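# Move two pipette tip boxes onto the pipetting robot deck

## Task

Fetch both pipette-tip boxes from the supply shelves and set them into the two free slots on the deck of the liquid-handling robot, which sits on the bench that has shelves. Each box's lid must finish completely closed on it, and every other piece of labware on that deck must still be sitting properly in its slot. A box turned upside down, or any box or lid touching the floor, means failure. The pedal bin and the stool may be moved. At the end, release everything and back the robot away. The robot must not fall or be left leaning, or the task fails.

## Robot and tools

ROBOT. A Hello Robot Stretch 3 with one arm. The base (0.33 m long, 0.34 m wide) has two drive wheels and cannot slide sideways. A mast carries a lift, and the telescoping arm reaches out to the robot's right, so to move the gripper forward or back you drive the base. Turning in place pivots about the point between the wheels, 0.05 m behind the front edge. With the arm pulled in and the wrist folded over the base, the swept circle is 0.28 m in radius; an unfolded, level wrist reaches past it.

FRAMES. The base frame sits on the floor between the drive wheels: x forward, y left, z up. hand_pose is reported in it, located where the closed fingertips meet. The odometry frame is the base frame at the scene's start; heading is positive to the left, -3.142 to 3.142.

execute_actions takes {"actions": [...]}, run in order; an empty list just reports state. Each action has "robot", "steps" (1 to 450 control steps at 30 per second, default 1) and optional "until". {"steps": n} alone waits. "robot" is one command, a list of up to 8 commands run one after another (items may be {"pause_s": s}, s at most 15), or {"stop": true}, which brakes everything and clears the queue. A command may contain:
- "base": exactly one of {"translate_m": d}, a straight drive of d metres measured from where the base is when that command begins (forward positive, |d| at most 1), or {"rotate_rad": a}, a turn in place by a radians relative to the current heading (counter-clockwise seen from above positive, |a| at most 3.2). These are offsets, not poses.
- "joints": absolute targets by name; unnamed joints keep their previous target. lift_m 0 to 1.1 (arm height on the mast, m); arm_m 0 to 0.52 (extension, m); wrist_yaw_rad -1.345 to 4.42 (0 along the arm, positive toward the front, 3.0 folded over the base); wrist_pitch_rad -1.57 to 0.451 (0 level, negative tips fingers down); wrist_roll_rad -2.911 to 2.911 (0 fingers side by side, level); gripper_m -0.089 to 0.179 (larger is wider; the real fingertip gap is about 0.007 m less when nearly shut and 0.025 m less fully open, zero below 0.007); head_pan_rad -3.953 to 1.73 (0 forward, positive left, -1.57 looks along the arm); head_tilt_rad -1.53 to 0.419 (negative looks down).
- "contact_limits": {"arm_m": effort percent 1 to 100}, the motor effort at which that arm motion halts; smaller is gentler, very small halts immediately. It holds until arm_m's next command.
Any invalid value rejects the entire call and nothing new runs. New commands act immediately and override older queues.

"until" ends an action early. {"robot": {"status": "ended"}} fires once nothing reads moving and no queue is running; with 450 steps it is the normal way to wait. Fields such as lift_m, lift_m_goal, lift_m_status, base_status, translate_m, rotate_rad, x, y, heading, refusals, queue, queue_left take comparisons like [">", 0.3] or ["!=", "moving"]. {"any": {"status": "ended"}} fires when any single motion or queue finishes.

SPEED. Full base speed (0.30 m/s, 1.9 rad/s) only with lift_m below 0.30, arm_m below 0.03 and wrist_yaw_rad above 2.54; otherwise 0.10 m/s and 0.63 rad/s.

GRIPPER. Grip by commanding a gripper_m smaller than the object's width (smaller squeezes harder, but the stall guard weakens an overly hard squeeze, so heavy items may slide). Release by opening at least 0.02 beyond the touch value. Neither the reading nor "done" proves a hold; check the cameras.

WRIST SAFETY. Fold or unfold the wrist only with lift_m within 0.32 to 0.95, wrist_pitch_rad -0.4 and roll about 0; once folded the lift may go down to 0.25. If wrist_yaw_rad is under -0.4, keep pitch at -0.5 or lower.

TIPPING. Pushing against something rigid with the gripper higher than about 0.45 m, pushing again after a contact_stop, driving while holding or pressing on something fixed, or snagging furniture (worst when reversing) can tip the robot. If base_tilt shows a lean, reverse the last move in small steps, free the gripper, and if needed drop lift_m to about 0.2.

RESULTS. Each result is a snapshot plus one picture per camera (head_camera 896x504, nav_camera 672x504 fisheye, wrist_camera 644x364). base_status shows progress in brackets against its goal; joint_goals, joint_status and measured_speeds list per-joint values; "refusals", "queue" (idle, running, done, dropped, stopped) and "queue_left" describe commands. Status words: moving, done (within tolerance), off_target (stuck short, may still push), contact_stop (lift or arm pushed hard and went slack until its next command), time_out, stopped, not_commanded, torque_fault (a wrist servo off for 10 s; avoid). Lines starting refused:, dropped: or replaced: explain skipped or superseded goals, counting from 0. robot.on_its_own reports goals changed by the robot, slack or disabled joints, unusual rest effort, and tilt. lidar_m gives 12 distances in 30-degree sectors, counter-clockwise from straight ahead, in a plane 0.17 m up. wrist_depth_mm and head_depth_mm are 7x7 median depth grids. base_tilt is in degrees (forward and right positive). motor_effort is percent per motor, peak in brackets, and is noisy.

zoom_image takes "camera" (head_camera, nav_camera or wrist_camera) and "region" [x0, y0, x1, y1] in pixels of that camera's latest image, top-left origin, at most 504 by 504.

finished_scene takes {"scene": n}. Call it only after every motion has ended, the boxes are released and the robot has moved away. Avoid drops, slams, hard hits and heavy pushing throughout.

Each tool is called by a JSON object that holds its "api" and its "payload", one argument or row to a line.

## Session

{"api": "execute_actions", "payload": {
  "actions": []
}}

Scene clock: 0.00 s.
robot.base_odometry: x=+0.000 y=+0.000 heading=+0.000 (m, m, rad; robot's odometry frame)
robot.turned_by_wheels: +0.000 (rad since the last result)
robot.turned_by_imu: +0.000 (rad since the last result)
robot.base_tilt: forward=-1.0 right=+1.8 (deg)
robot.lidar_m: 1.85 2.16 1.16 1.35 1.30 1.80 2.24 1.94 1.63 1.58 1.65 2.00
robot.head_depth_mm: 1896 2148 2168 2213 2187 2233 2009 / 1898 1724 1743 1756 1782 1784 1838 / 1906 1729 1750 1755 1772 1795 1807 / 1902 1747 1736 1747 1793 1798 1807 / 1914 1765 1763 1788 1795 1801 1814 / 1913 1766 1778 1799 1804 1816 1823 / 1930 2175 2204 2235 2243 2301 1959
robot.base_status: not_commanded
robot.joint_positions: lift_m=+0.313 arm_m=-0.003 wrist_yaw_rad=+2.886 wrist_pitch_rad=-0.568 wrist_roll_rad=+0.009 gripper_m=+0.037 head_pan_rad=+0.012 head_tilt_rad=+0.014
robot.joint_goals: lift_m=+0.313 arm_m=-0.003 wrist_yaw_rad=+2.886 wrist_pitch_rad=-0.568 wrist_roll_rad=+0.009 gripper_m=+0.037 head_pan_rad=+0.012 head_tilt_rad=+0.014
robot.joint_status: lift_m=not_commanded arm_m=not_commanded wrist_yaw_rad=not_commanded wrist_pitch_rad=not_commanded wrist_roll_rad=not_commanded gripper_m=not_commanded head_pan_rad=not_commanded head_tilt_rad=not_commanded
robot.measured_speeds: translate_m=+0.000 rotate_rad=+0.000 lift_m=+0.000 arm_m=+0.000 wrist_yaw_rad=+0.000 wrist_pitch_rad=+0.000 wrist_roll_rad=+0.000 head_pan_rad=+0.000 head_tilt_rad=+0.000
robot: refusals=0 queue=idle queue_left=0
robot.motor_effort: left_wheel=+1 right_wheel=+0 lift_m=+38 arm_m=-1 wrist_yaw_rad=+0 wrist_pitch_rad=+3 wrist_roll_rad=+0 gripper_m=+0 head_pan_rad=+1 head_tilt_rad=+3 (%)
robot.hand_pose: x=+0.0301 y=+0.0541 z=+0.2939 quat_wxyz=(+0.284, +0.701, +0.109, +0.645) (m; robot's base frame)
robot.wrist_depth_mm: - - - - - - - / 955 928 936 915 911 901 902 / 761 - 739 747 724 722 724 / 634 - 621 615 599 620 604 / 540 525 545 527 546 523 520 / 469 - - 462 - 460 455 / - - - - 408 411 407
pictures: head_camera (sideways: a quarter turn clockwise sets it upright), nav_camera (sideways: a quarter turn counterclockwise sets it upright), wrist_camera
camera_calibration (this result's frames):
head_camera: T_world_to_cam=[[-0.0209716, -0.0194483, -0.999591, 1.32402], [-0.00150072, 0.99981, -0.0194211, 0.0271003], [0.999779, 0.00109282, -0.0209968, -0.023332], [0, 0, 0, 1]] pos_world=[0.0511342, -0.00131979, 1.32351]
nav_camera: T_world_to_cam=[[0.000754855, -0.0204322, 0.999791, -1.25461], [0.0134928, -0.9997, -0.0204405, 0.0755322], [0.999909, 0.0135054, -0.000478941, -0.0508774], [0, 0, 0, 1]] pos_world=[0.0508006, 0.0505623, 1.25587]
wrist_camera: T_world_to_cam=[[0.966747, -0.255074, -0.0183566, -0.00633425], [-0.18284, -0.639216, -0.746975, 0.2953], [0.1788, 0.725493, -0.664598, 0.317303], [0, 0, 0, 1]] pos_world=[0.0033822, -0.0430561, 0.431344]
Images, in order (width x height): head_camera 896x504, nav_camera 672x504, wrist_camera 644x364.

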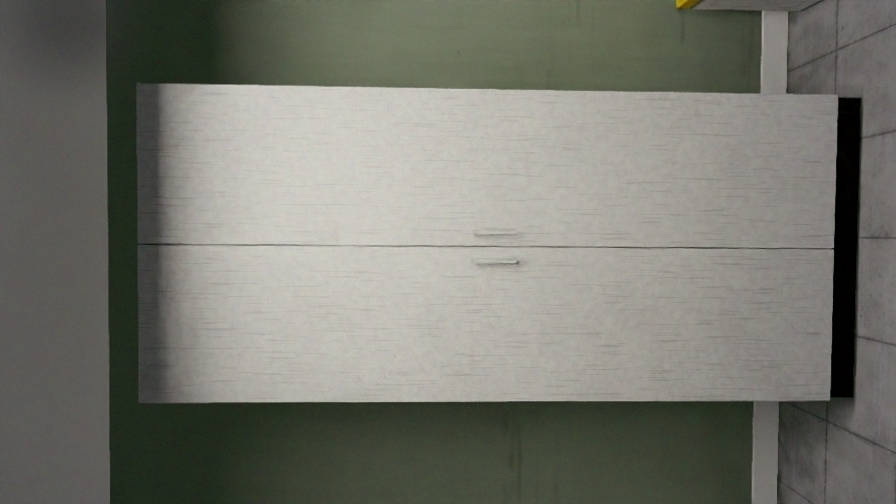

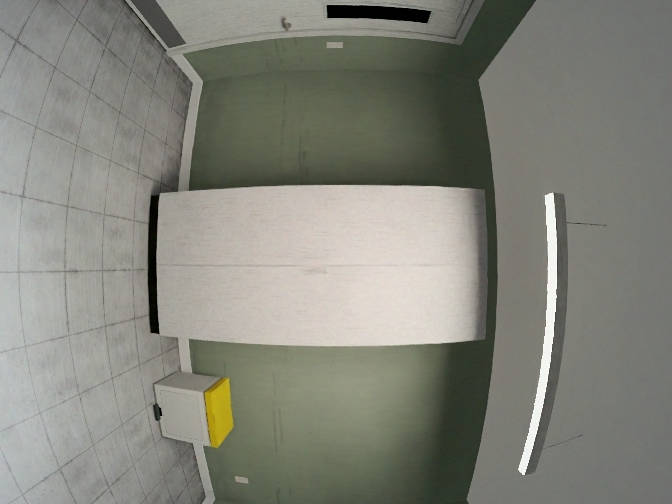

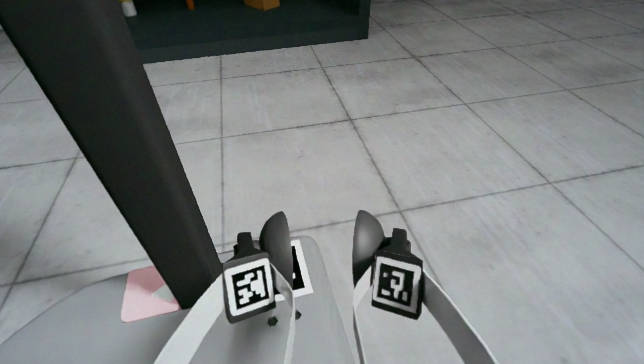

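{"api": "execute_actions", "payload": {
  "actions": [
    {"robot": {"joints": {"head_pan_rad": 1.55, "head_tilt_rad": -0.4}}, "steps": 150, "until": {"robot": {"status": "ended"}}}
  ]
}}

Scene clock: 2.93 s.
robot.base_odometry: x=+0.000 y=+0.000 heading=+0.000 (m, m, rad; robot's odometry frame)
robot.turned_by_wheels: +0.000 (rad since the last result)
robot.turned_by_imu: +0.000 (rad since the last result)
robot.base_tilt: forward=-1.0 right=+2.0 (deg)
robot.lidar_m: 1.85 2.16 1.16 1.36 1.30 1.80 2.24 1.94 1.62 1.58 1.65 2.00
robot.head_depth_mm: 983 1045 1107 1201 1833 1595 1296 / 1234 1364 1273 1502 1344 1482 1305 / 1194 1363 1383 1591 1402 1506 1297 / 1207 1356 1374 1592 1406 1506 1300 / 1207 1340 1225 1562 1396 1483 1303 / 1207 1354 1377 1565 1404 1501 1304 / 1049 1310 1205 1375 1278 1445 1303
robot.base_status: not_commanded
robot.joint_positions: lift_m=+0.313 arm_m=-0.003 wrist_yaw_rad=+2.886 wrist_pitch_rad=-0.568 wrist_roll_rad=+0.009 gripper_m=+0.037 head_pan_rad=+1.543 head_tilt_rad=-0.395
robot.joint_goals: lift_m=+0.313 arm_m=-0.003 wrist_yaw_rad=+2.886 wrist_pitch_rad=-0.568 wrist_roll_rad=+0.009 gripper_m=+0.037 head_pan_rad=+1.550 head_tilt_rad=-0.400
robot.joint_status: lift_m=not_commanded arm_m=not_commanded wrist_yaw_rad=not_commanded wrist_pitch_rad=not_commanded wrist_roll_rad=not_commanded gripper_m=not_commanded head_pan_rad=done head_tilt_rad=done
robot.measured_speeds: translate_m=+0.000 rotate_rad=+0.000 lift_m=+0.000 arm_m=+0.000 wrist_yaw_rad=+0.000 wrist_pitch_rad=+0.000 wrist_roll_rad=+0.000 head_pan_rad=+0.000 head_tilt_rad=+0.000
robot: refusals=0 queue=done queue_left=0
robot.motor_effort: left_wheel=+1(1) right_wheel=+0(0) lift_m=+38(38) arm_m=-1(1) wrist_yaw_rad=+0(0) wrist_pitch_rad=+4(3) wrist_roll_rad=+1(0) gripper_m=+0(0) head_pan_rad=+3(28) head_tilt_rad=-2(20) (%)
robot.hand_pose: x=+0.0301 y=+0.0541 z=+0.2939 quat_wxyz=(+0.284, +0.701, +0.109, +0.645) (m; robot's base frame)
robot.wrist_depth_mm: - - - - - - - / 936 948 912 945 927 899 909 / 758 - 750 732 743 721 725 / 625 - 618 613 602 611 602 / 535 529 545 529 540 524 520 / 469 - - 462 - 455 464 / - - - - 412 409 404
pictures: head_camera (sideways: a quarter turn clockwise sets it upright), nav_camera (sideways: a quarter turn counterclockwise sets it upright), wrist_camera
camera_calibration (this result's frames):
head_camera: T_world_to_cam=[[0.00749789, -0.417099, -0.90883, 1.20517], [-0.999294, 0.0303467, -0.0221715, 0.0367564], [0.0368277, 0.908354, -0.416577, 0.497425], [0, 0, 0, 1]] pos_world=[0.00937523, 0.0497208, 1.30332]
nav_camera: T_world_to_cam=[[0.0315817, 0.397069, 0.917245, -1.14682], [0.999197, -0.035183, -0.019173, 0.0678586], [0.0246584, 0.917114, -0.397862, 0.472313], [0, 0, 0, 1]] pos_world=[-0.0432321, 0.0245882, 1.24113]
wrist_camera: T_world_to_cam=[[0.966747, -0.255074, -0.0183566, -0.00633425], [-0.18284, -0.639216, -0.746975, 0.2953], [0.1788, 0.725493, -0.664598, 0.317303], [0, 0, 0, 1]] pos_world=[0.0033822, -0.0430561, 0.431344]
Images, in order (width x height): head_camera 896x504, nav_camera 672x504, wrist_camera 644x364.

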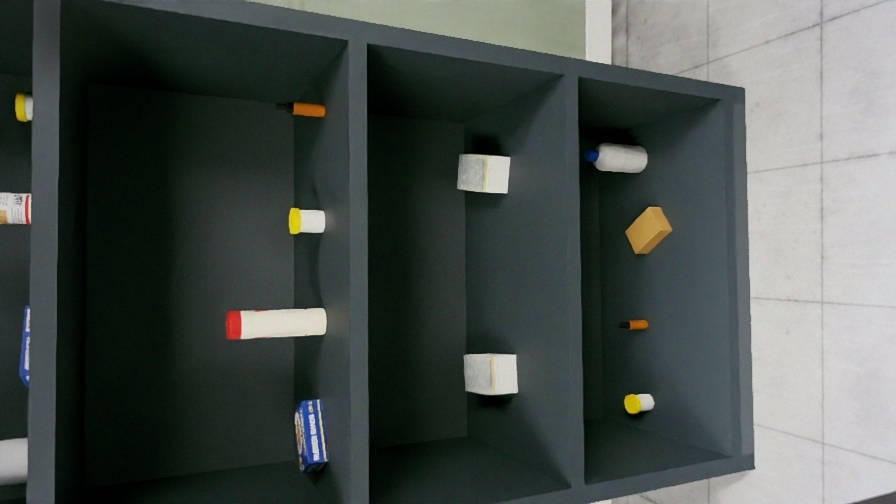

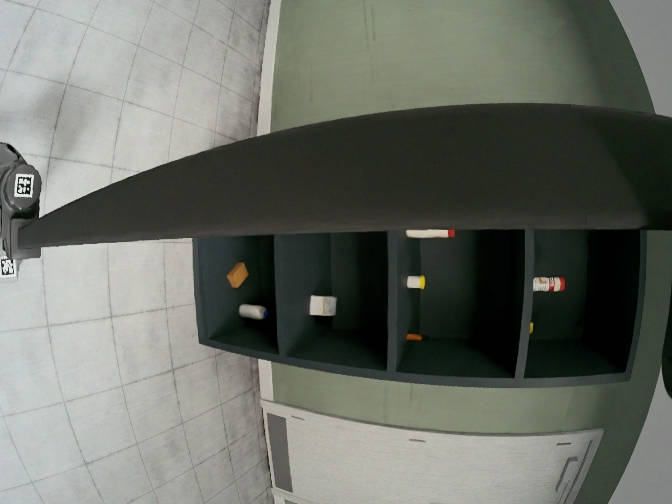

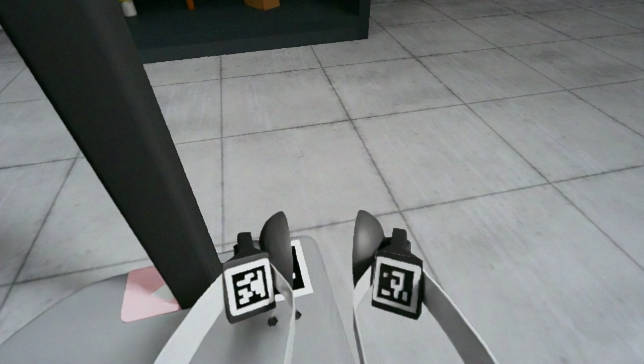

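{"api": "execute_actions", "payload": {
  "actions": [
    {"robot": [{"joints": {"lift_m": 0.285, "wrist_pitch_rad": -0.4, "wrist_yaw_rad": 3.0, "head_pan_rad": 0.2, "head_tilt_rad": -0.35}}, {"base": {"rotate_rad": 1.156}}, {"base": {"translate_m": 0.546}}, {"base": {"rotate_rad": 1.96}}, {"joints": {"lift_m": 0.50, "gripper_m": 0.16}}], "steps": 450, "until": {"robot": {"status": "ended"}}}
  ]
}}

Scene clock: 29.13 s.
robot.base_odometry: x=+0.220 y=+0.500 heading=+3.116 (m, m, rad; robot's odometry frame)
robot.turned_by_wheels: +3.116 (rad since the last result)
robot.turned_by_imu: +3.131 (rad since the last result)
robot.base_tilt: forward=-1.0 right=+2.0 (deg)
robot.lidar_m: 1.93 2.23 2.16 2.09 2.17 1.71 1.65 1.49 0.61 0.72 0.93 0.87
robot.head_depth_mm: 2098 2269 2448 2649 2173 1654 1333 / 2161 1969 2393 2656 2133 1650 1342 / 2220 2372 2415 2726 2175 1656 1330 / 2261 2387 2117 2768 2178 1645 1347 / 2284 2157 2494 2776 2158 1655 1336 / 2359 2520 2604 2907 2154 1642 1333 / 2399 2596 2706 2915 2183 1657 1326
robot.base_status: done (rotate_rad +1.9599 of +1.9600)
robot.joint_positions: lift_m=+0.500 arm_m=-0.003 wrist_yaw_rad=+2.999 wrist_pitch_rad=-0.421 wrist_roll_rad=+0.009 gripper_m=+0.160 head_pan_rad=+0.207 head_tilt_rad=-0.358
robot.joint_goals: lift_m=+0.500 arm_m=-0.003 wrist_yaw_rad=+3.000 wrist_pitch_rad=-0.400 wrist_roll_rad=+0.009 gripper_m=+0.160 head_pan_rad=+0.200 head_tilt_rad=-0.350
robot.joint_status: lift_m=done arm_m=not_commanded wrist_yaw_rad=done wrist_pitch_rad=done wrist_roll_rad=not_commanded gripper_m=done head_pan_rad=done head_tilt_rad=done
robot.measured_speeds: translate_m=+0.000 rotate_rad=+0.000 lift_m=+0.000 arm_m=+0.000 wrist_yaw_rad=+0.000 wrist_pitch_rad=+0.000 wrist_roll_rad=+0.000 head_pan_rad=+0.000 head_tilt_rad=+0.000
robot: refusals=0 queue=done queue_left=0
robot.motor_effort: left_wheel=-2(11) right_wheel=+3(14) lift_m=+45(47) arm_m=-1(1) wrist_yaw_rad=+1(3) wrist_pitch_rad=+6(8) wrist_roll_rad=+0(0) gripper_m=+0(91) head_pan_rad=-2(28) head_tilt_rad=+4(10) (%)
robot.hand_pose: x=+0.0106 y=+0.0793 z=+0.5116 quat_wxyz=(+0.198, +0.703, +0.098, +0.676) (m; robot's base frame)
robot.wrist_depth_mm: - - - - - - - / - - - - - - - / - - - - - - - / - - - - - - - / 899 917 892 871 853 903 847 / 762 750 741 739 739 746 730 / 641 649 653 650 639 635 639
pictures: head_camera (sideways: a quarter turn clockwise sets it upright), nav_camera (sideways: a quarter turn counterclockwise sets it upright), wrist_camera
camera_calibration (this result's frames):
head_camera: T_world_to_cam=[[-0.371124, -0.0975226, -0.923448, 1.22655], [-0.202355, 0.979064, -0.0220718, 0.0317663], [0.906267, 0.178673, -0.383088, 0.448543], [0, 0, 0, 1]] pos_world=[0.0551323, 0.00837317, 1.30519]
nav_camera: T_world_to_cam=[[0.360455, 0.0547931, 0.931166, -1.16699], [0.19911, -0.979785, -0.0194219, 0.0730641], [0.911278, 0.192405, -0.364078, 0.42294], [0, 0, 0, 1]] pos_world=[0.0206834, 0.0541539, 1.24206]
wrist_camera: T_world_to_cam=[[0.989686, -0.142047, -0.0185302, 0.0137748], [-0.0932707, -0.540792, -0.835969, 0.50728], [0.108726, 0.829075, -0.548464, 0.380326], [0, 0, 0, 1]] pos_world=[-0.00766975, -0.0390291, 0.632921]
Images, in order (width x height): head_camera 896x504, nav_camera 672x504, wrist_camera 644x364.

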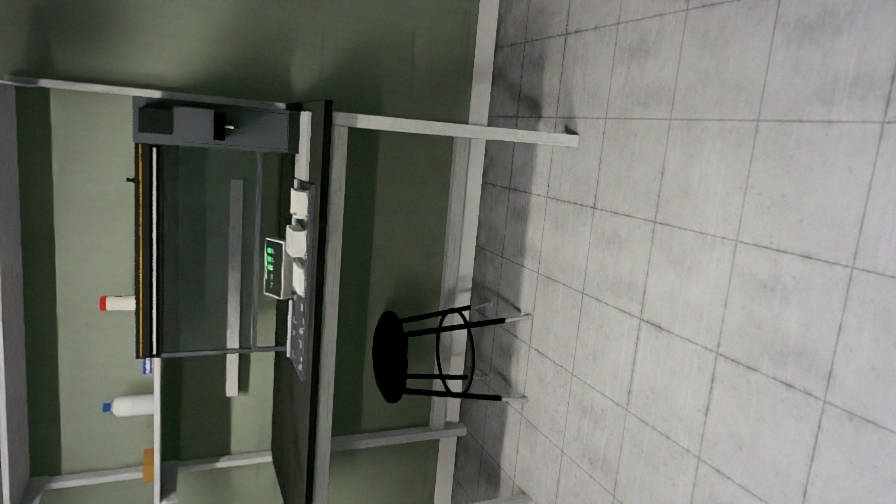

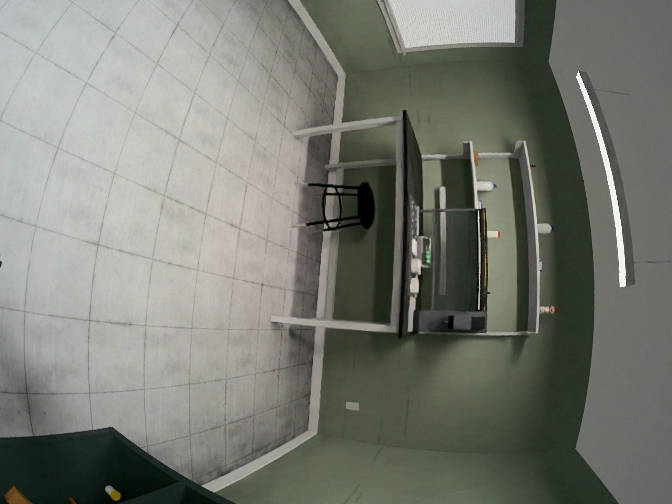

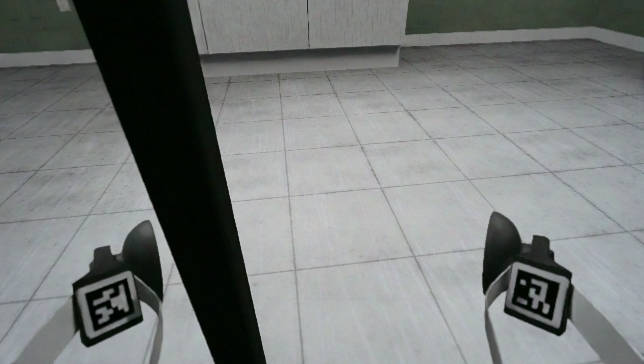

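{"api": "execute_actions", "payload": {
  "actions": [
    {"robot": [{"joints": {"gripper_m": 0.037, "head_pan_rad": -1.57, "head_tilt_rad": -0.8}}, {"joints": {"wrist_yaw_rad": 0.0, "wrist_roll_rad": 0.0}}, {"joints": {"wrist_pitch_rad": -0.1, "gripper_m": 0.16, "arm_m": 0.12}}], "steps": 450, "until": {"robot": {"status": "ended"}}}
  ]
}}

Scene clock: 40.27 s.
robot.base_odometry: x=+0.220 y=+0.500 heading=+3.116 (m, m, rad; robot's odometry frame)
robot.turned_by_wheels: +0.000 (rad since the last result)
robot.turned_by_imu: +0.001 (rad since the last result)
robot.base_tilt: forward=-1.0 right=+2.0 (deg)
robot.lidar_m: 1.93 2.24 2.16 2.09 2.18 1.70 1.65 1.50 0.61 0.72 0.93 0.87
robot.head_depth_mm: 534 574 1187 1541 1440 1233 1100 / 769 612 794 877 1372 1266 - / 823 611 1141 995 1302 - 1090 / 828 613 1131 991 1339 1220 1098 / 821 611 1144 993 1318 1238 1096 / 818 612 1142 989 1318 1243 1094 / 818 609 1137 988 1321 1242 1099
robot.base_status: done (rotate_rad +1.9599 of +1.9600)
robot.joint_positions: lift_m=+0.500 arm_m=+0.120 wrist_yaw_rad=+0.001 wrist_pitch_rad=-0.125 wrist_roll_rad=+0.004 gripper_m=+0.160 head_pan_rad=-1.563 head_tilt_rad=-0.790
robot.joint_goals: lift_m=+0.500 arm_m=+0.120 wrist_yaw_rad=+0.000 wrist_pitch_rad=-0.100 wrist_roll_rad=+0.000 gripper_m=+0.160 head_pan_rad=-1.570 head_tilt_rad=-0.800
robot.joint_status: lift_m=done arm_m=done wrist_yaw_rad=done wrist_pitch_rad=done wrist_roll_rad=done gripper_m=done head_pan_rad=done head_tilt_rad=done
robot.measured_speeds: translate_m=+0.000 rotate_rad=+0.000 lift_m=+0.000 arm_m=+0.000 wrist_yaw_rad=+0.000 wrist_pitch_rad=+0.000 wrist_roll_rad=+0.000 head_pan_rad=+0.000 head_tilt_rad=+0.000
robot: refusals=0 queue=done queue_left=0
robot.motor_effort: left_wheel=-2(2) right_wheel=+3(3) lift_m=+45(45) arm_m=+5(5) wrist_yaw_rad=-1(2) wrist_pitch_rad=+8(10) wrist_roll_rad=-2(3) gripper_m=+1(94) head_pan_rad=-2(26) head_tilt_rad=-4(25) (%)
robot.hand_pose: x=-0.0212 y=-0.5159 z=+0.5826 quat_wxyz=(+0.705, +0.045, -0.707, -0.044) (m; robot's base frame)
robot.wrist_depth_mm: 584 588 594 580 572 298 200 / 611 620 615 614 585 299 202 / 627 638 630 518 588 303 212 / 439 432 428 421 411 304 220 / 292 307 285 282 278 267 232 / 240 239 239 240 240 241 760 / 713 754 778 742 580 309 263
pictures: head_camera (sideways: a quarter turn clockwise sets it upright), nav_camera (sideways: a quarter turn counterclockwise sets it upright), wrist_camera
camera_calibration (this result's frames):
head_camera: T_world_to_cam=[[-0.0249467, 0.734263, -0.678407, 0.904968], [0.999671, 0.0142302, -0.0213585, 0.0234929], [-0.00602893, -0.678716, -0.734376, 0.911127], [0, 0, 0, 1]] pos_world=[0.00458384, -0.0464224, 1.28355]
nav_camera: T_world_to_cam=[[-0.0147894, -0.720345, 0.693458, -0.854767], [-0.99987, 0.00614724, -0.0149387, 0.0745315], [0.00649817, -0.693588, -0.720342, 0.891966], [0, 0, 0, 1]] pos_world=[0.0560841, 0.00247169, 1.23638]
wrist_camera: T_world_to_cam=[[-0.999889, -0.00753039, -0.0128823, -0.0140298], [0.010254, 0.280439, -0.959817, 0.739778], [0.0108405, -0.959842, -0.280331, -0.165002], [0, 0, 0, 1]] pos_world=[-0.0198252, -0.365945, 0.663616]
Images, in order (width x height): head_camera 896x504, nav_camera 672x504, wrist_camera 644x364.

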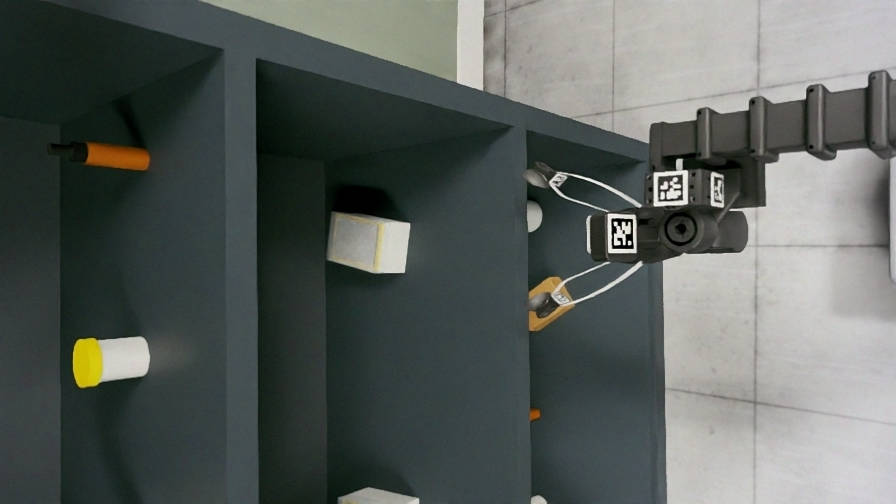

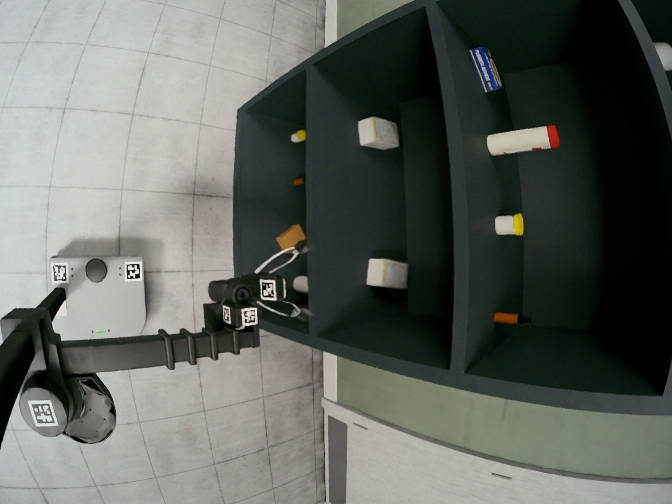

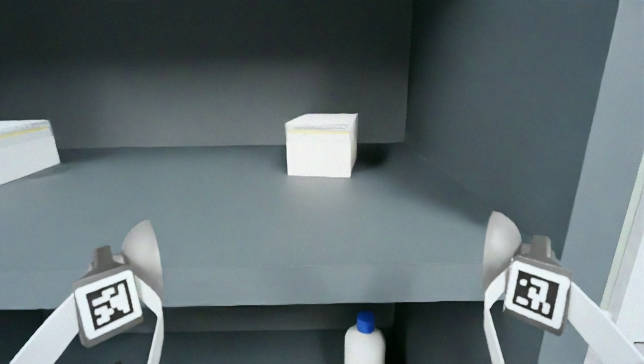

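{"api": "execute_actions", "payload": {
  "actions": [
    {"robot": [{"base": {"translate_m": 0.044}, "joints": {"wrist_yaw_rad": -0.15, "arm_m": 0.41, "lift_m": 0.49}}], "steps": 450, "until": {"robot": {"status": "ended"}}}
  ]
}}

Scene clock: 61.50 s.
robot.base_odometry: x=+0.176 y=+0.501 heading=+3.116 (m, m, rad; robot's odometry frame)
robot.turned_by_wheels: +0.000 (rad since the last result)
robot.turned_by_imu: +0.001 (rad since the last result)
robot.base_tilt: forward=-1.2 right=+2.0 (deg)
robot.lidar_m: 1.89 2.19 2.16 2.09 2.17 1.75 1.69 1.49 0.63 0.84 0.86 0.83
robot.head_depth_mm: 651 590 705 1470 1433 1239 1096 / 808 612 960 949 1146 1240 1116 / 822 612 1134 1031 1335 1242 1102 / 826 611 1134 995 1321 1244 1100 / 818 612 1136 989 1318 1229 1096 / 819 611 1140 994 1322 1237 1094 / 814 611 1122 989 1323 1240 1101
robot.base_status: done (translate_m +0.0440 of +0.0440)
robot.joint_positions: lift_m=+0.490 arm_m=+0.410 wrist_yaw_rad=-0.149 wrist_pitch_rad=-0.124 wrist_roll_rad=+0.004 gripper_m=+0.160 head_pan_rad=-1.563 head_tilt_rad=-0.790
robot.joint_goals: lift_m=+0.490 arm_m=+0.410 wrist_yaw_rad=-0.150 wrist_pitch_rad=-0.100 wrist_roll_rad=+0.000 gripper_m=+0.160 head_pan_rad=-1.570 head_tilt_rad=-0.800
robot.joint_status: lift_m=done arm_m=done wrist_yaw_rad=done wrist_pitch_rad=done wrist_roll_rad=done gripper_m=done head_pan_rad=done head_tilt_rad=done
robot.measured_speeds: translate_m=+0.000 rotate_rad=+0.000 lift_m=+0.000 arm_m=+0.000 wrist_yaw_rad=+0.000 wrist_pitch_rad=+0.000 wrist_roll_rad=+0.000 head_pan_rad=+0.000 head_tilt_rad=+0.000
robot: refusals=0 queue=done queue_left=0
robot.motor_effort: left_wheel=-2(4) right_wheel=+4(9) lift_m=+30(45) arm_m=+5(5) wrist_yaw_rad=-1(4) wrist_pitch_rad=+8(8) wrist_roll_rad=-2(2) gripper_m=+0(0) head_pan_rad=-2(2) head_tilt_rad=-3(3) (%)
robot.hand_pose: x=-0.0588 y=-0.8031 z=+0.5733 quat_wxyz=(+0.699, -0.009, -0.708, -0.097) (m; robot's base frame)
robot.wrist_depth_mm: 307 315 327 339 351 266 193 / 317 327 341 357 368 269 195 / 330 339 354 370 381 273 199 / 342 353 359 177 349 277 199 / 268 283 232 161 227 252 201 / 210 197 179 168 177 192 187 / - 155 158 157 156 155 153
pictures: head_camera (sideways: a quarter turn clockwise sets it upright), nav_camera (sideways: a quarter turn counterclockwise sets it upright), wrist_camera
camera_calibration (this result's frames):
head_camera: T_world_to_cam=[[-0.0248631, 0.734287, -0.678383, 0.904937], [0.999672, 0.0141168, -0.0213583, 0.0234927], [-0.00610654, -0.678692, -0.734398, 0.911155], [0, 0, 0, 1]] pos_world=[0.00457854, -0.0464217, 1.28355]
nav_camera: T_world_to_cam=[[-0.0148714, -0.720366, 0.693435, -0.854737], [-0.999869, 0.00626178, -0.0149383, 0.0745309], [0.00641887, -0.693566, -0.720364, 0.891995], [0, 0, 0, 1]] pos_world=[0.0560844, 0.00246805, 1.23638]
wrist_camera: T_world_to_cam=[[-0.989744, 0.142274, -0.0128768, 0.0669618], [0.0520168, 0.274969, -0.960045, 0.810032], [-0.133049, -0.950868, -0.27955, -0.444599], [0, 0, 0, 1]] pos_world=[-0.0350137, -0.655016, 0.654242]
Images, in order (width x height): head_camera 896x504, nav_camera 672x504, wrist_camera 644x364.

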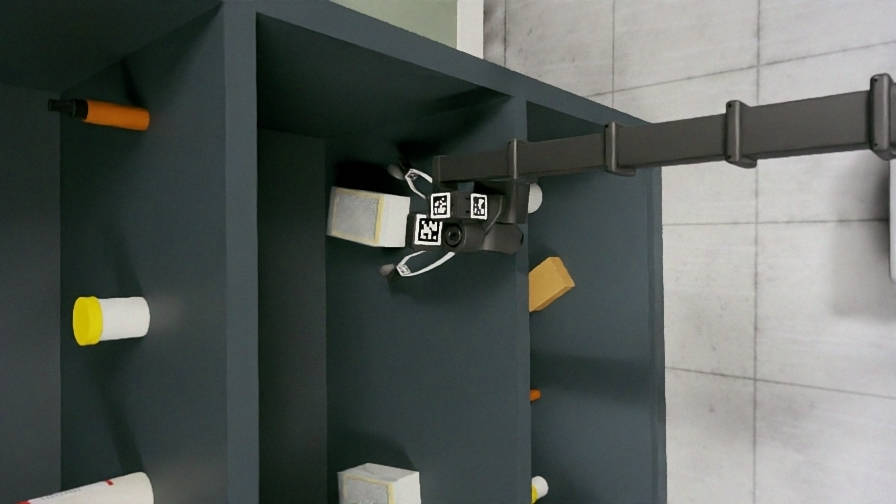

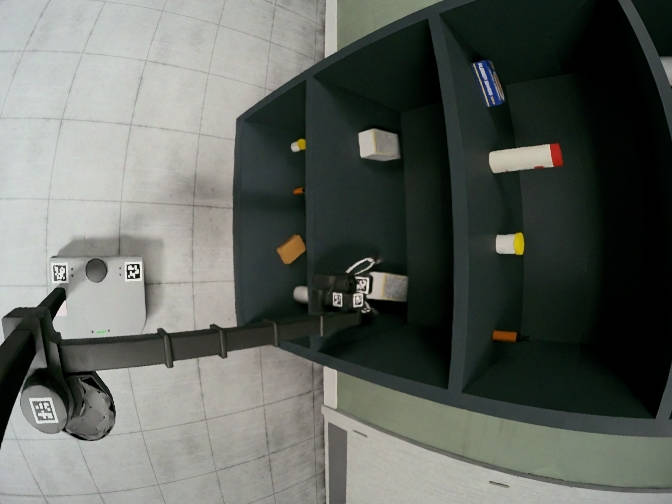

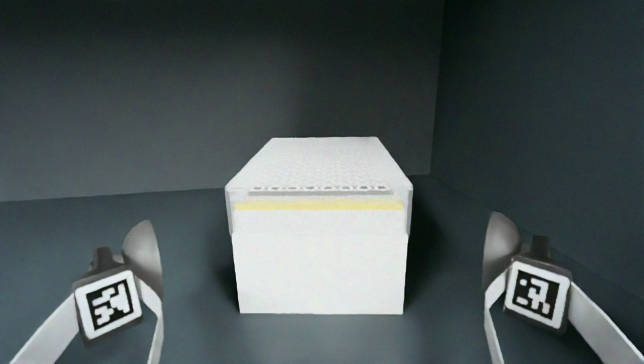

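{"api": "execute_actions", "payload": {
  "actions": [
    {"robot": [{"base": {"translate_m": -0.003}, "joints": {"arm_m": 0.441, "lift_m": 0.481}}, {"joints": {"gripper_m": 0.042}}, {"pause_s": 0.3}], "steps": 450, "until": {"robot": {"status": "ended"}}}
  ]
}}

Scene clock: 67.10 s.
robot.base_odometry: x=+0.179 y=+0.501 heading=+3.116 (m, m, rad; robot's odometry frame)
robot.turned_by_wheels: +0.000 (rad since the last result)
robot.turned_by_imu: +0.001 (rad since the last result)
robot.base_tilt: forward=-1.0 right=+1.9 (deg)
robot.lidar_m: 1.88 2.35 2.16 2.09 2.17 1.75 1.69 1.49 0.63 0.84 0.87 0.84
robot.head_depth_mm: 644 589 694 1490 1448 1247 1103 / 794 613 958 951 1163 1265 1120 / 822 612 1130 1054 1316 1242 1098 / 822 610 1136 1004 1314 1243 1094 / 820 612 1135 986 1320 1236 1089 / 817 608 1131 985 1321 1237 1091 / 815 608 1135 992 1318 1237 1098
robot.base_status: done (translate_m -0.0030 of -0.0030)
robot.joint_positions: lift_m=+0.481 arm_m=+0.441 wrist_yaw_rad=-0.150 wrist_pitch_rad=-0.124 wrist_roll_rad=+0.004 gripper_m=+0.043 head_pan_rad=-1.563 head_tilt_rad=-0.790
robot.joint_goals: lift_m=+0.481 arm_m=+0.441 wrist_yaw_rad=-0.150 wrist_pitch_rad=-0.100 wrist_roll_rad=+0.000 gripper_m=+0.042 head_pan_rad=-1.570 head_tilt_rad=-0.800
robot.joint_status: lift_m=done arm_m=done wrist_yaw_rad=done wrist_pitch_rad=done wrist_roll_rad=done gripper_m=done head_pan_rad=done head_tilt_rad=done
robot.measured_speeds: translate_m=+0.000 rotate_rad=+0.000 lift_m=+0.000 arm_m=+0.000 wrist_yaw_rad=+0.000 wrist_pitch_rad=+0.000 wrist_roll_rad=+0.000 head_pan_rad=+0.000 head_tilt_rad=+0.000
robot: refusals=0 queue=done queue_left=0
robot.motor_effort: left_wheel=-2(6) right_wheel=+3(6) lift_m=+31(30) arm_m=+4(5) wrist_yaw_rad=+0(1) wrist_pitch_rad=+7(7) wrist_roll_rad=-2(2) gripper_m=-20(99) head_pan_rad=-2(2) head_tilt_rad=-4(4) (%)
robot.hand_pose: x=-0.0591 y=-0.8341 z=+0.5643 quat_wxyz=(+0.699, -0.009, -0.708, -0.097) (m; robot's base frame)
robot.wrist_depth_mm: 278 289 300 313 325 260 189 / 291 303 314 326 340 263 191 / 301 313 325 340 355 266 194 / 312 324 328 147 316 272 195 / 245 244 126 126 126 234 197 / 186 188 131 131 130 182 176 / 147 146 139 137 138 143 142
pictures: head_camera (sideways: a quarter turn clockwise sets it upright), nav_camera (sideways: a quarter turn counterclockwise sets it upright), wrist_camera
camera_calibration (this result's frames):
head_camera: T_world_to_cam=[[-0.0248631, 0.734287, -0.678383, 0.904937], [0.999672, 0.0141168, -0.0213583, 0.0234927], [-0.00610654, -0.678692, -0.734398, 0.911156], [0, 0, 0, 1]] pos_world=[0.00457854, -0.0464217, 1.28355]
nav_camera: T_world_to_cam=[[-0.0148714, -0.720366, 0.693435, -0.854737], [-0.999869, 0.00626178, -0.0149383, 0.0745309], [0.00641887, -0.693566, -0.720364, 0.891996], [0, 0, 0, 1]] pos_world=[0.0560844, 0.00246806, 1.23638]
wrist_camera: T_world_to_cam=[[-0.989577, 0.143426, -0.0128784, 0.0719378], [0.0523373, 0.274902, -0.960047, 0.809882], [-0.134155, -0.950715, -0.279543, -0.47655], [0, 0, 0, 1]] pos_world=[-0.0351306, -0.686019, 0.645234]
Images, in order (width x height): head_camera 896x504, nav_camera 672x504, wrist_camera 644x364.

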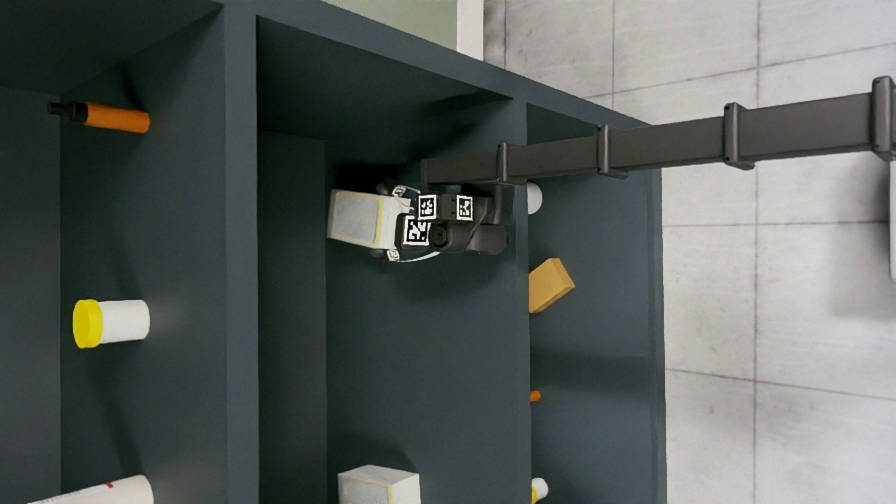

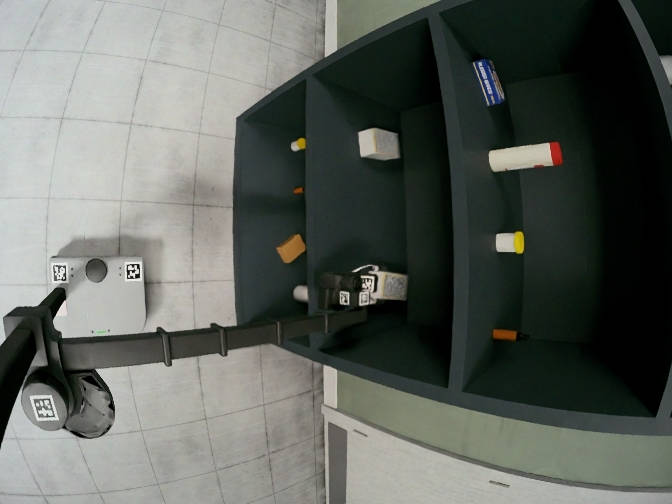

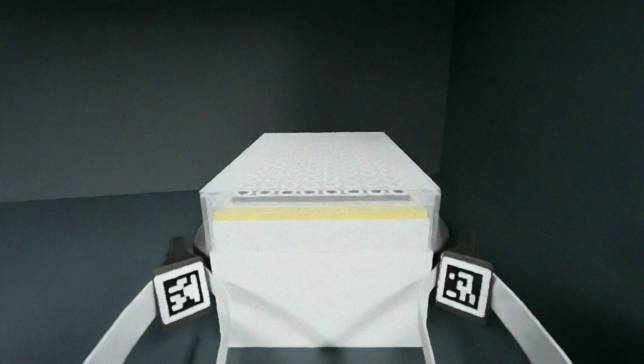

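{"api": "execute_actions", "payload": {
  "actions": [
    {"robot": [{"joints": {"lift_m": 0.51}}, {"joints": {"arm_m": 0.0, "wrist_pitch_rad": 0.0, "wrist_yaw_rad": 0.0}}, {"base": {"rotate_rad": 0.423}, "joints": {"wrist_yaw_rad": 2.62, "lift_m": 0.285, "head_pan_rad": -0.3, "head_tilt_rad": -1.3}}], "steps": 450, "until": {"robot": {"status": "ended"}}}
  ]
}}

Scene clock: 91.90 s.
robot.base_odometry: x=+0.179 y=+0.501 heading=-2.745 (m, m, rad; robot's odometry frame)
robot.turned_by_wheels: +0.423 (rad since the last result)
robot.turned_by_imu: +0.427 (rad since the last result)
robot.base_tilt: forward=-1.1 right=+2.1 (deg)
robot.lidar_m: 2.35 2.88 2.09 2.12 1.80 1.68 1.67 0.63 0.65 0.90 0.83 1.89
robot.head_depth_mm: 1506 1414 1351 1282 1223 1172 1114 / 1502 1426 1344 1279 1235 1164 1115 / 1500 1434 1348 1286 1242 - 1123 / 1497 1423 1345 1283 1241 - - / 1493 1423 1346 1280 834 - - / 1490 1408 1345 1281 1208 1178 1110 / 1494 1426 1347 1285 1224 1165 1138
robot.base_status: done (rotate_rad +0.4229 of +0.4230)
robot.joint_positions: lift_m=+0.285 arm_m=+0.000 wrist_yaw_rad=+2.618 wrist_pitch_rad=-0.042 wrist_roll_rad=+0.004 gripper_m=+0.043 head_pan_rad=-0.307 head_tilt_rad=-1.284
robot.joint_goals: lift_m=+0.285 arm_m=+0.000 wrist_yaw_rad=+2.620 wrist_pitch_rad=+0.000 wrist_roll_rad=+0.000 gripper_m=+0.042 head_pan_rad=-0.300 head_tilt_rad=-1.300
robot.joint_status: lift_m=done arm_m=done wrist_yaw_rad=done wrist_pitch_rad=done wrist_roll_rad=done gripper_m=done head_pan_rad=done head_tilt_rad=done
robot.measured_speeds: translate_m=+0.000 rotate_rad=+0.000 lift_m=+0.000 arm_m=+0.000 wrist_yaw_rad=+0.000 wrist_pitch_rad=+0.000 wrist_roll_rad=+0.000 head_pan_rad=+0.000 head_tilt_rad=+0.000
robot: refusals=0 queue=done queue_left=0
robot.motor_effort: left_wheel=-2(7) right_wheel=+3(10) lift_m=+32(49) arm_m=-5(5) wrist_yaw_rad=+2(2) wrist_pitch_rad=+13(13) wrist_roll_rad=-2(2) gripper_m=-19(20) head_pan_rad=+3(29) head_tilt_rad=-6(28) (%)
robot.hand_pose: x=+0.1062 y=+0.0756 z=+0.3891 quat_wxyz=(+0.197, +0.688, -0.169, +0.678) (m; robot's base frame)
robot.wrist_depth_mm: - - - - - - - / - - - - - - - / - - - - - - - / - - - 213 - - - / - - 132 131 131 - - / 870 855 132 131 131 859 829 / 671 659 133 133 133 627 637
pictures: head_camera (sideways: a quarter turn clockwise sets it upright), nav_camera (sideways: a quarter turn counterclockwise sets it upright), wrist_camera
camera_calibration (this result's frames):
head_camera: T_world_to_cam=[[-0.928984, 0.274297, -0.248497, 0.350483], [0.287021, 0.957794, -0.0157671, 0.0205485], [0.233684, -0.0859712, -0.968504, 1.21391], [0, 0, 0, 1]] pos_world=[0.0360231, -0.011456, 1.2631]
nav_camera: T_world_to_cam=[[0.911884, -0.310446, 0.268498, -0.306854], [-0.320555, -0.947207, -0.0065075, 0.0594041], [0.256344, -0.0801345, -0.963258, 1.20614], [0, 0, 0, 1]] pos_world=[-0.0103288, 0.0576599, 1.2446]
wrist_camera: T_world_to_cam=[[0.869693, -0.493439, -0.012301, -0.0467388], [-0.109077, -0.167825, -0.979764, 0.441197], [0.48139, 0.853436, -0.199779, 0.128724], [0, 0, 0, 1]] pos_world=[0.0268062, -0.058877, 0.45741]
Images, in order (width x height): head_camera 896x504, nav_camera 672x504, wrist_camera 644x364.

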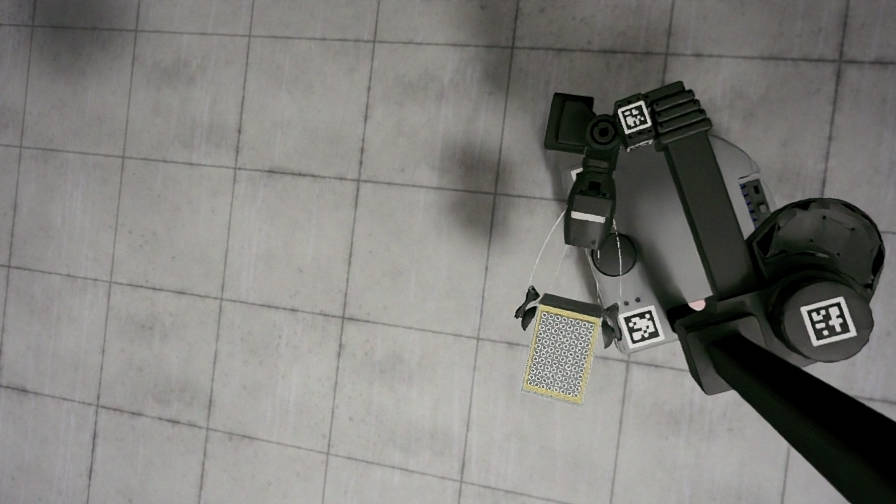

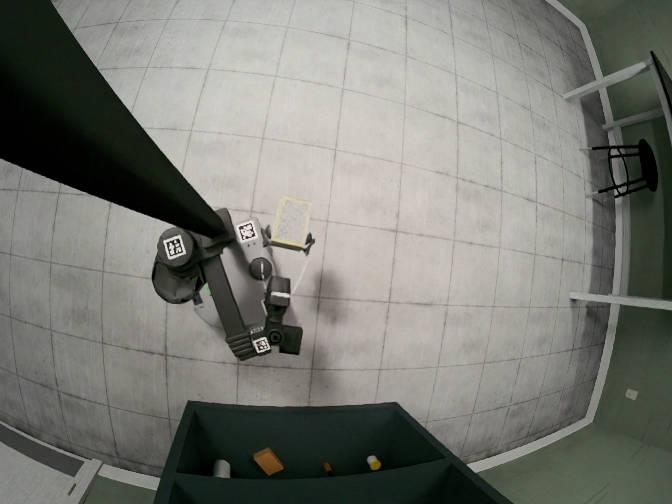

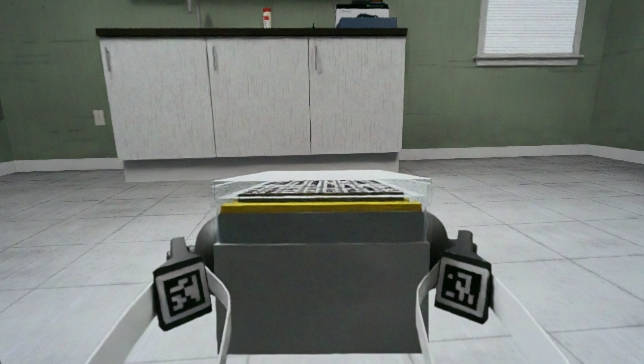

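{"api": "execute_actions", "payload": {
  "actions": [
    {"robot": {"base": {"translate_m": 1.0}, "joints": {"head_pan_rad": -1.57, "head_tilt_rad": -0.6}}, "steps": 300, "until": {"robot": {"translate_m": [">=", 0.6]}}},
    {"robot": [{"base": {"translate_m": 0.99}}, {"base": {"rotate_rad": 1.134}, "joints": {"lift_m": 0.90, "wrist_yaw_rad": 1.2}}, {"joints": {"wrist_yaw_rad": -0.01}}], "steps": 450, "until": {"robot": {"status": "ended"}}}
  ]
}}

Scene clock: 113.80 s.
robot.base_odometry: x=-1.288 y=-0.114 heading=-1.611 (m, m, rad; robot's odometry frame)
robot.turned_by_wheels: +1.134 (rad since the last result)
robot.turned_by_imu: +1.148 (rad since the last result)
robot.base_tilt: forward=-1.0 right=+2.0 (deg)
robot.lidar_m: 2.02 1.58 2.01 3.14 2.10 1.47 1.75 0.80 1.13 0.63 0.68 0.84
robot.head_depth_mm: 961 1051 719 592 533 - - / 962 1052 713 590 533 - - / 961 1050 718 432 - - - / 958 1046 830 432 - 1220 1155 / 962 1045 830 614 904 1329 1157 / 952 1043 788 592 881 1361 1159 / 960 1066 826 609 906 1291 1163
robot.base_status: done (rotate_rad +1.1338 of +1.1340)
robot.joint_positions: lift_m=+0.900 arm_m=+0.000 wrist_yaw_rad=-0.008 wrist_pitch_rad=-0.042 wrist_roll_rad=+0.004 gripper_m=+0.043 head_pan_rad=-1.563 head_tilt_rad=-0.605
robot.joint_goals: lift_m=+0.900 arm_m=+0.000 wrist_yaw_rad=-0.010 wrist_pitch_rad=+0.000 wrist_roll_rad=+0.000 gripper_m=+0.042 head_pan_rad=-1.570 head_tilt_rad=-0.600
robot.joint_status: lift_m=done arm_m=done wrist_yaw_rad=done wrist_pitch_rad=done wrist_roll_rad=done gripper_m=done head_pan_rad=done head_tilt_rad=done
robot.measured_speeds: translate_m=+0.000 rotate_rad=+0.000 lift_m=+0.000 arm_m=+0.000 wrist_yaw_rad=+0.000 wrist_pitch_rad=+0.000 wrist_roll_rad=+0.000 head_pan_rad=+0.000 head_tilt_rad=+0.000
robot: refusals=0 queue=done queue_left=0
robot.motor_effort: left_wheel=-2(10) right_wheel=+4(12) lift_m=+47(50) arm_m=-5(5) wrist_yaw_rad=-2(5) wrist_pitch_rad=+13(13) wrist_roll_rad=-2(2) gripper_m=-19(19) head_pan_rad=-2(28) head_tilt_rad=+2(28) (%)
robot.hand_pose: x=-0.0235 y=-0.4003 z=+1.0036 quat_wxyz=(+0.706, +0.012, -0.708, -0.018) (m; robot's base frame)
robot.wrist_depth_mm: 848 843 836 847 851 853 831 / 857 864 862 862 847 877 869 / 891 895 890 898 510 870 898 / 720 723 700 212 451 459 652 / 429 422 132 132 131 343 295 / 301 292 132 131 131 272 265 / 233 232 134 133 132 220 223
pictures: head_camera (sideways: a quarter turn clockwise sets it upright), nav_camera (sideways: a quarter turn counterclockwise sets it upright), wrist_camera
camera_calibration (this result's frames):
head_camera: T_world_to_cam=[[-0.0238043, 0.597452, -0.801551, 1.06546], [0.999703, 0.0100908, -0.0221675, 0.0245512], [-0.00515571, -0.801841, -0.597515, 0.733104], [0, 0, 0, 1]] pos_world=[0.00459822, -0.048976, 1.29261]
nav_camera: T_world_to_cam=[[-0.0159497, -0.581012, 0.813739, -1.01153], [-0.999846, 0.00328714, -0.0172504, 0.0775448], [0.00734782, -0.813889, -0.580974, 0.710676], [0, 0, 0, 1]] pos_world=[0.0561773, -0.00955665, 1.23735]
wrist_camera: T_world_to_cam=[[-0.999924, 0.000280229, -0.0122977, -0.00745207], [0.0121063, 0.199555, -0.979812, 1.09923], [0.00217951, -0.979887, -0.199544, -0.0253085], [0, 0, 0, 1]] pos_world=[-0.020704, -0.244155, 1.0719]
Images, in order (width x height): head_camera 896x504, nav_camera 672x504, wrist_camera 644x364.

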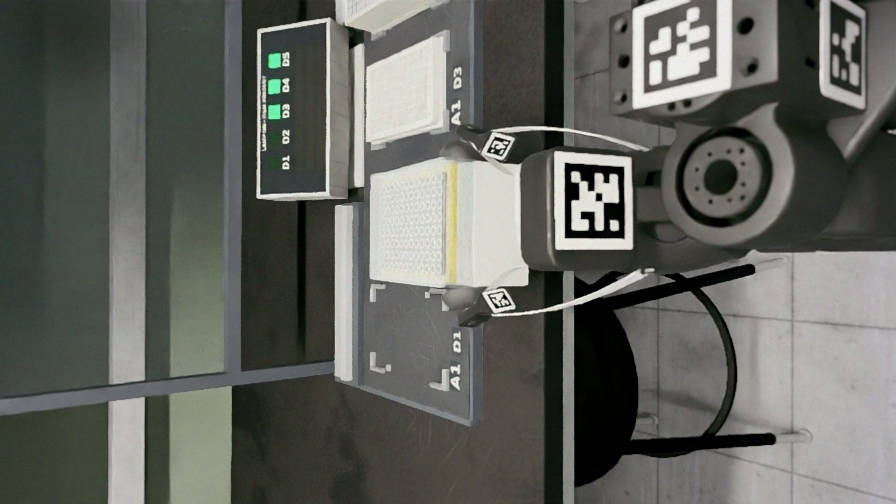

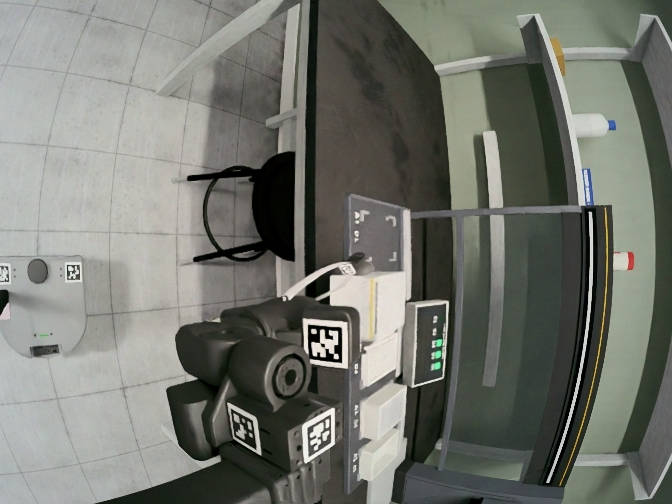

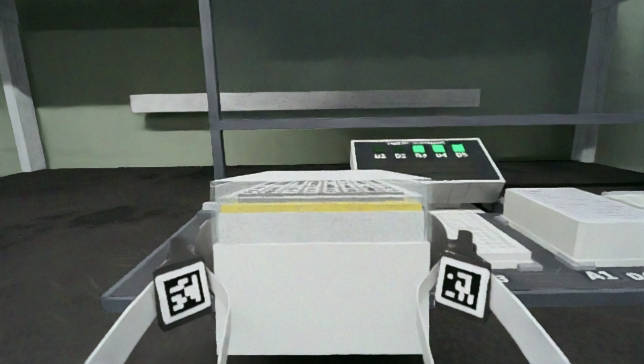

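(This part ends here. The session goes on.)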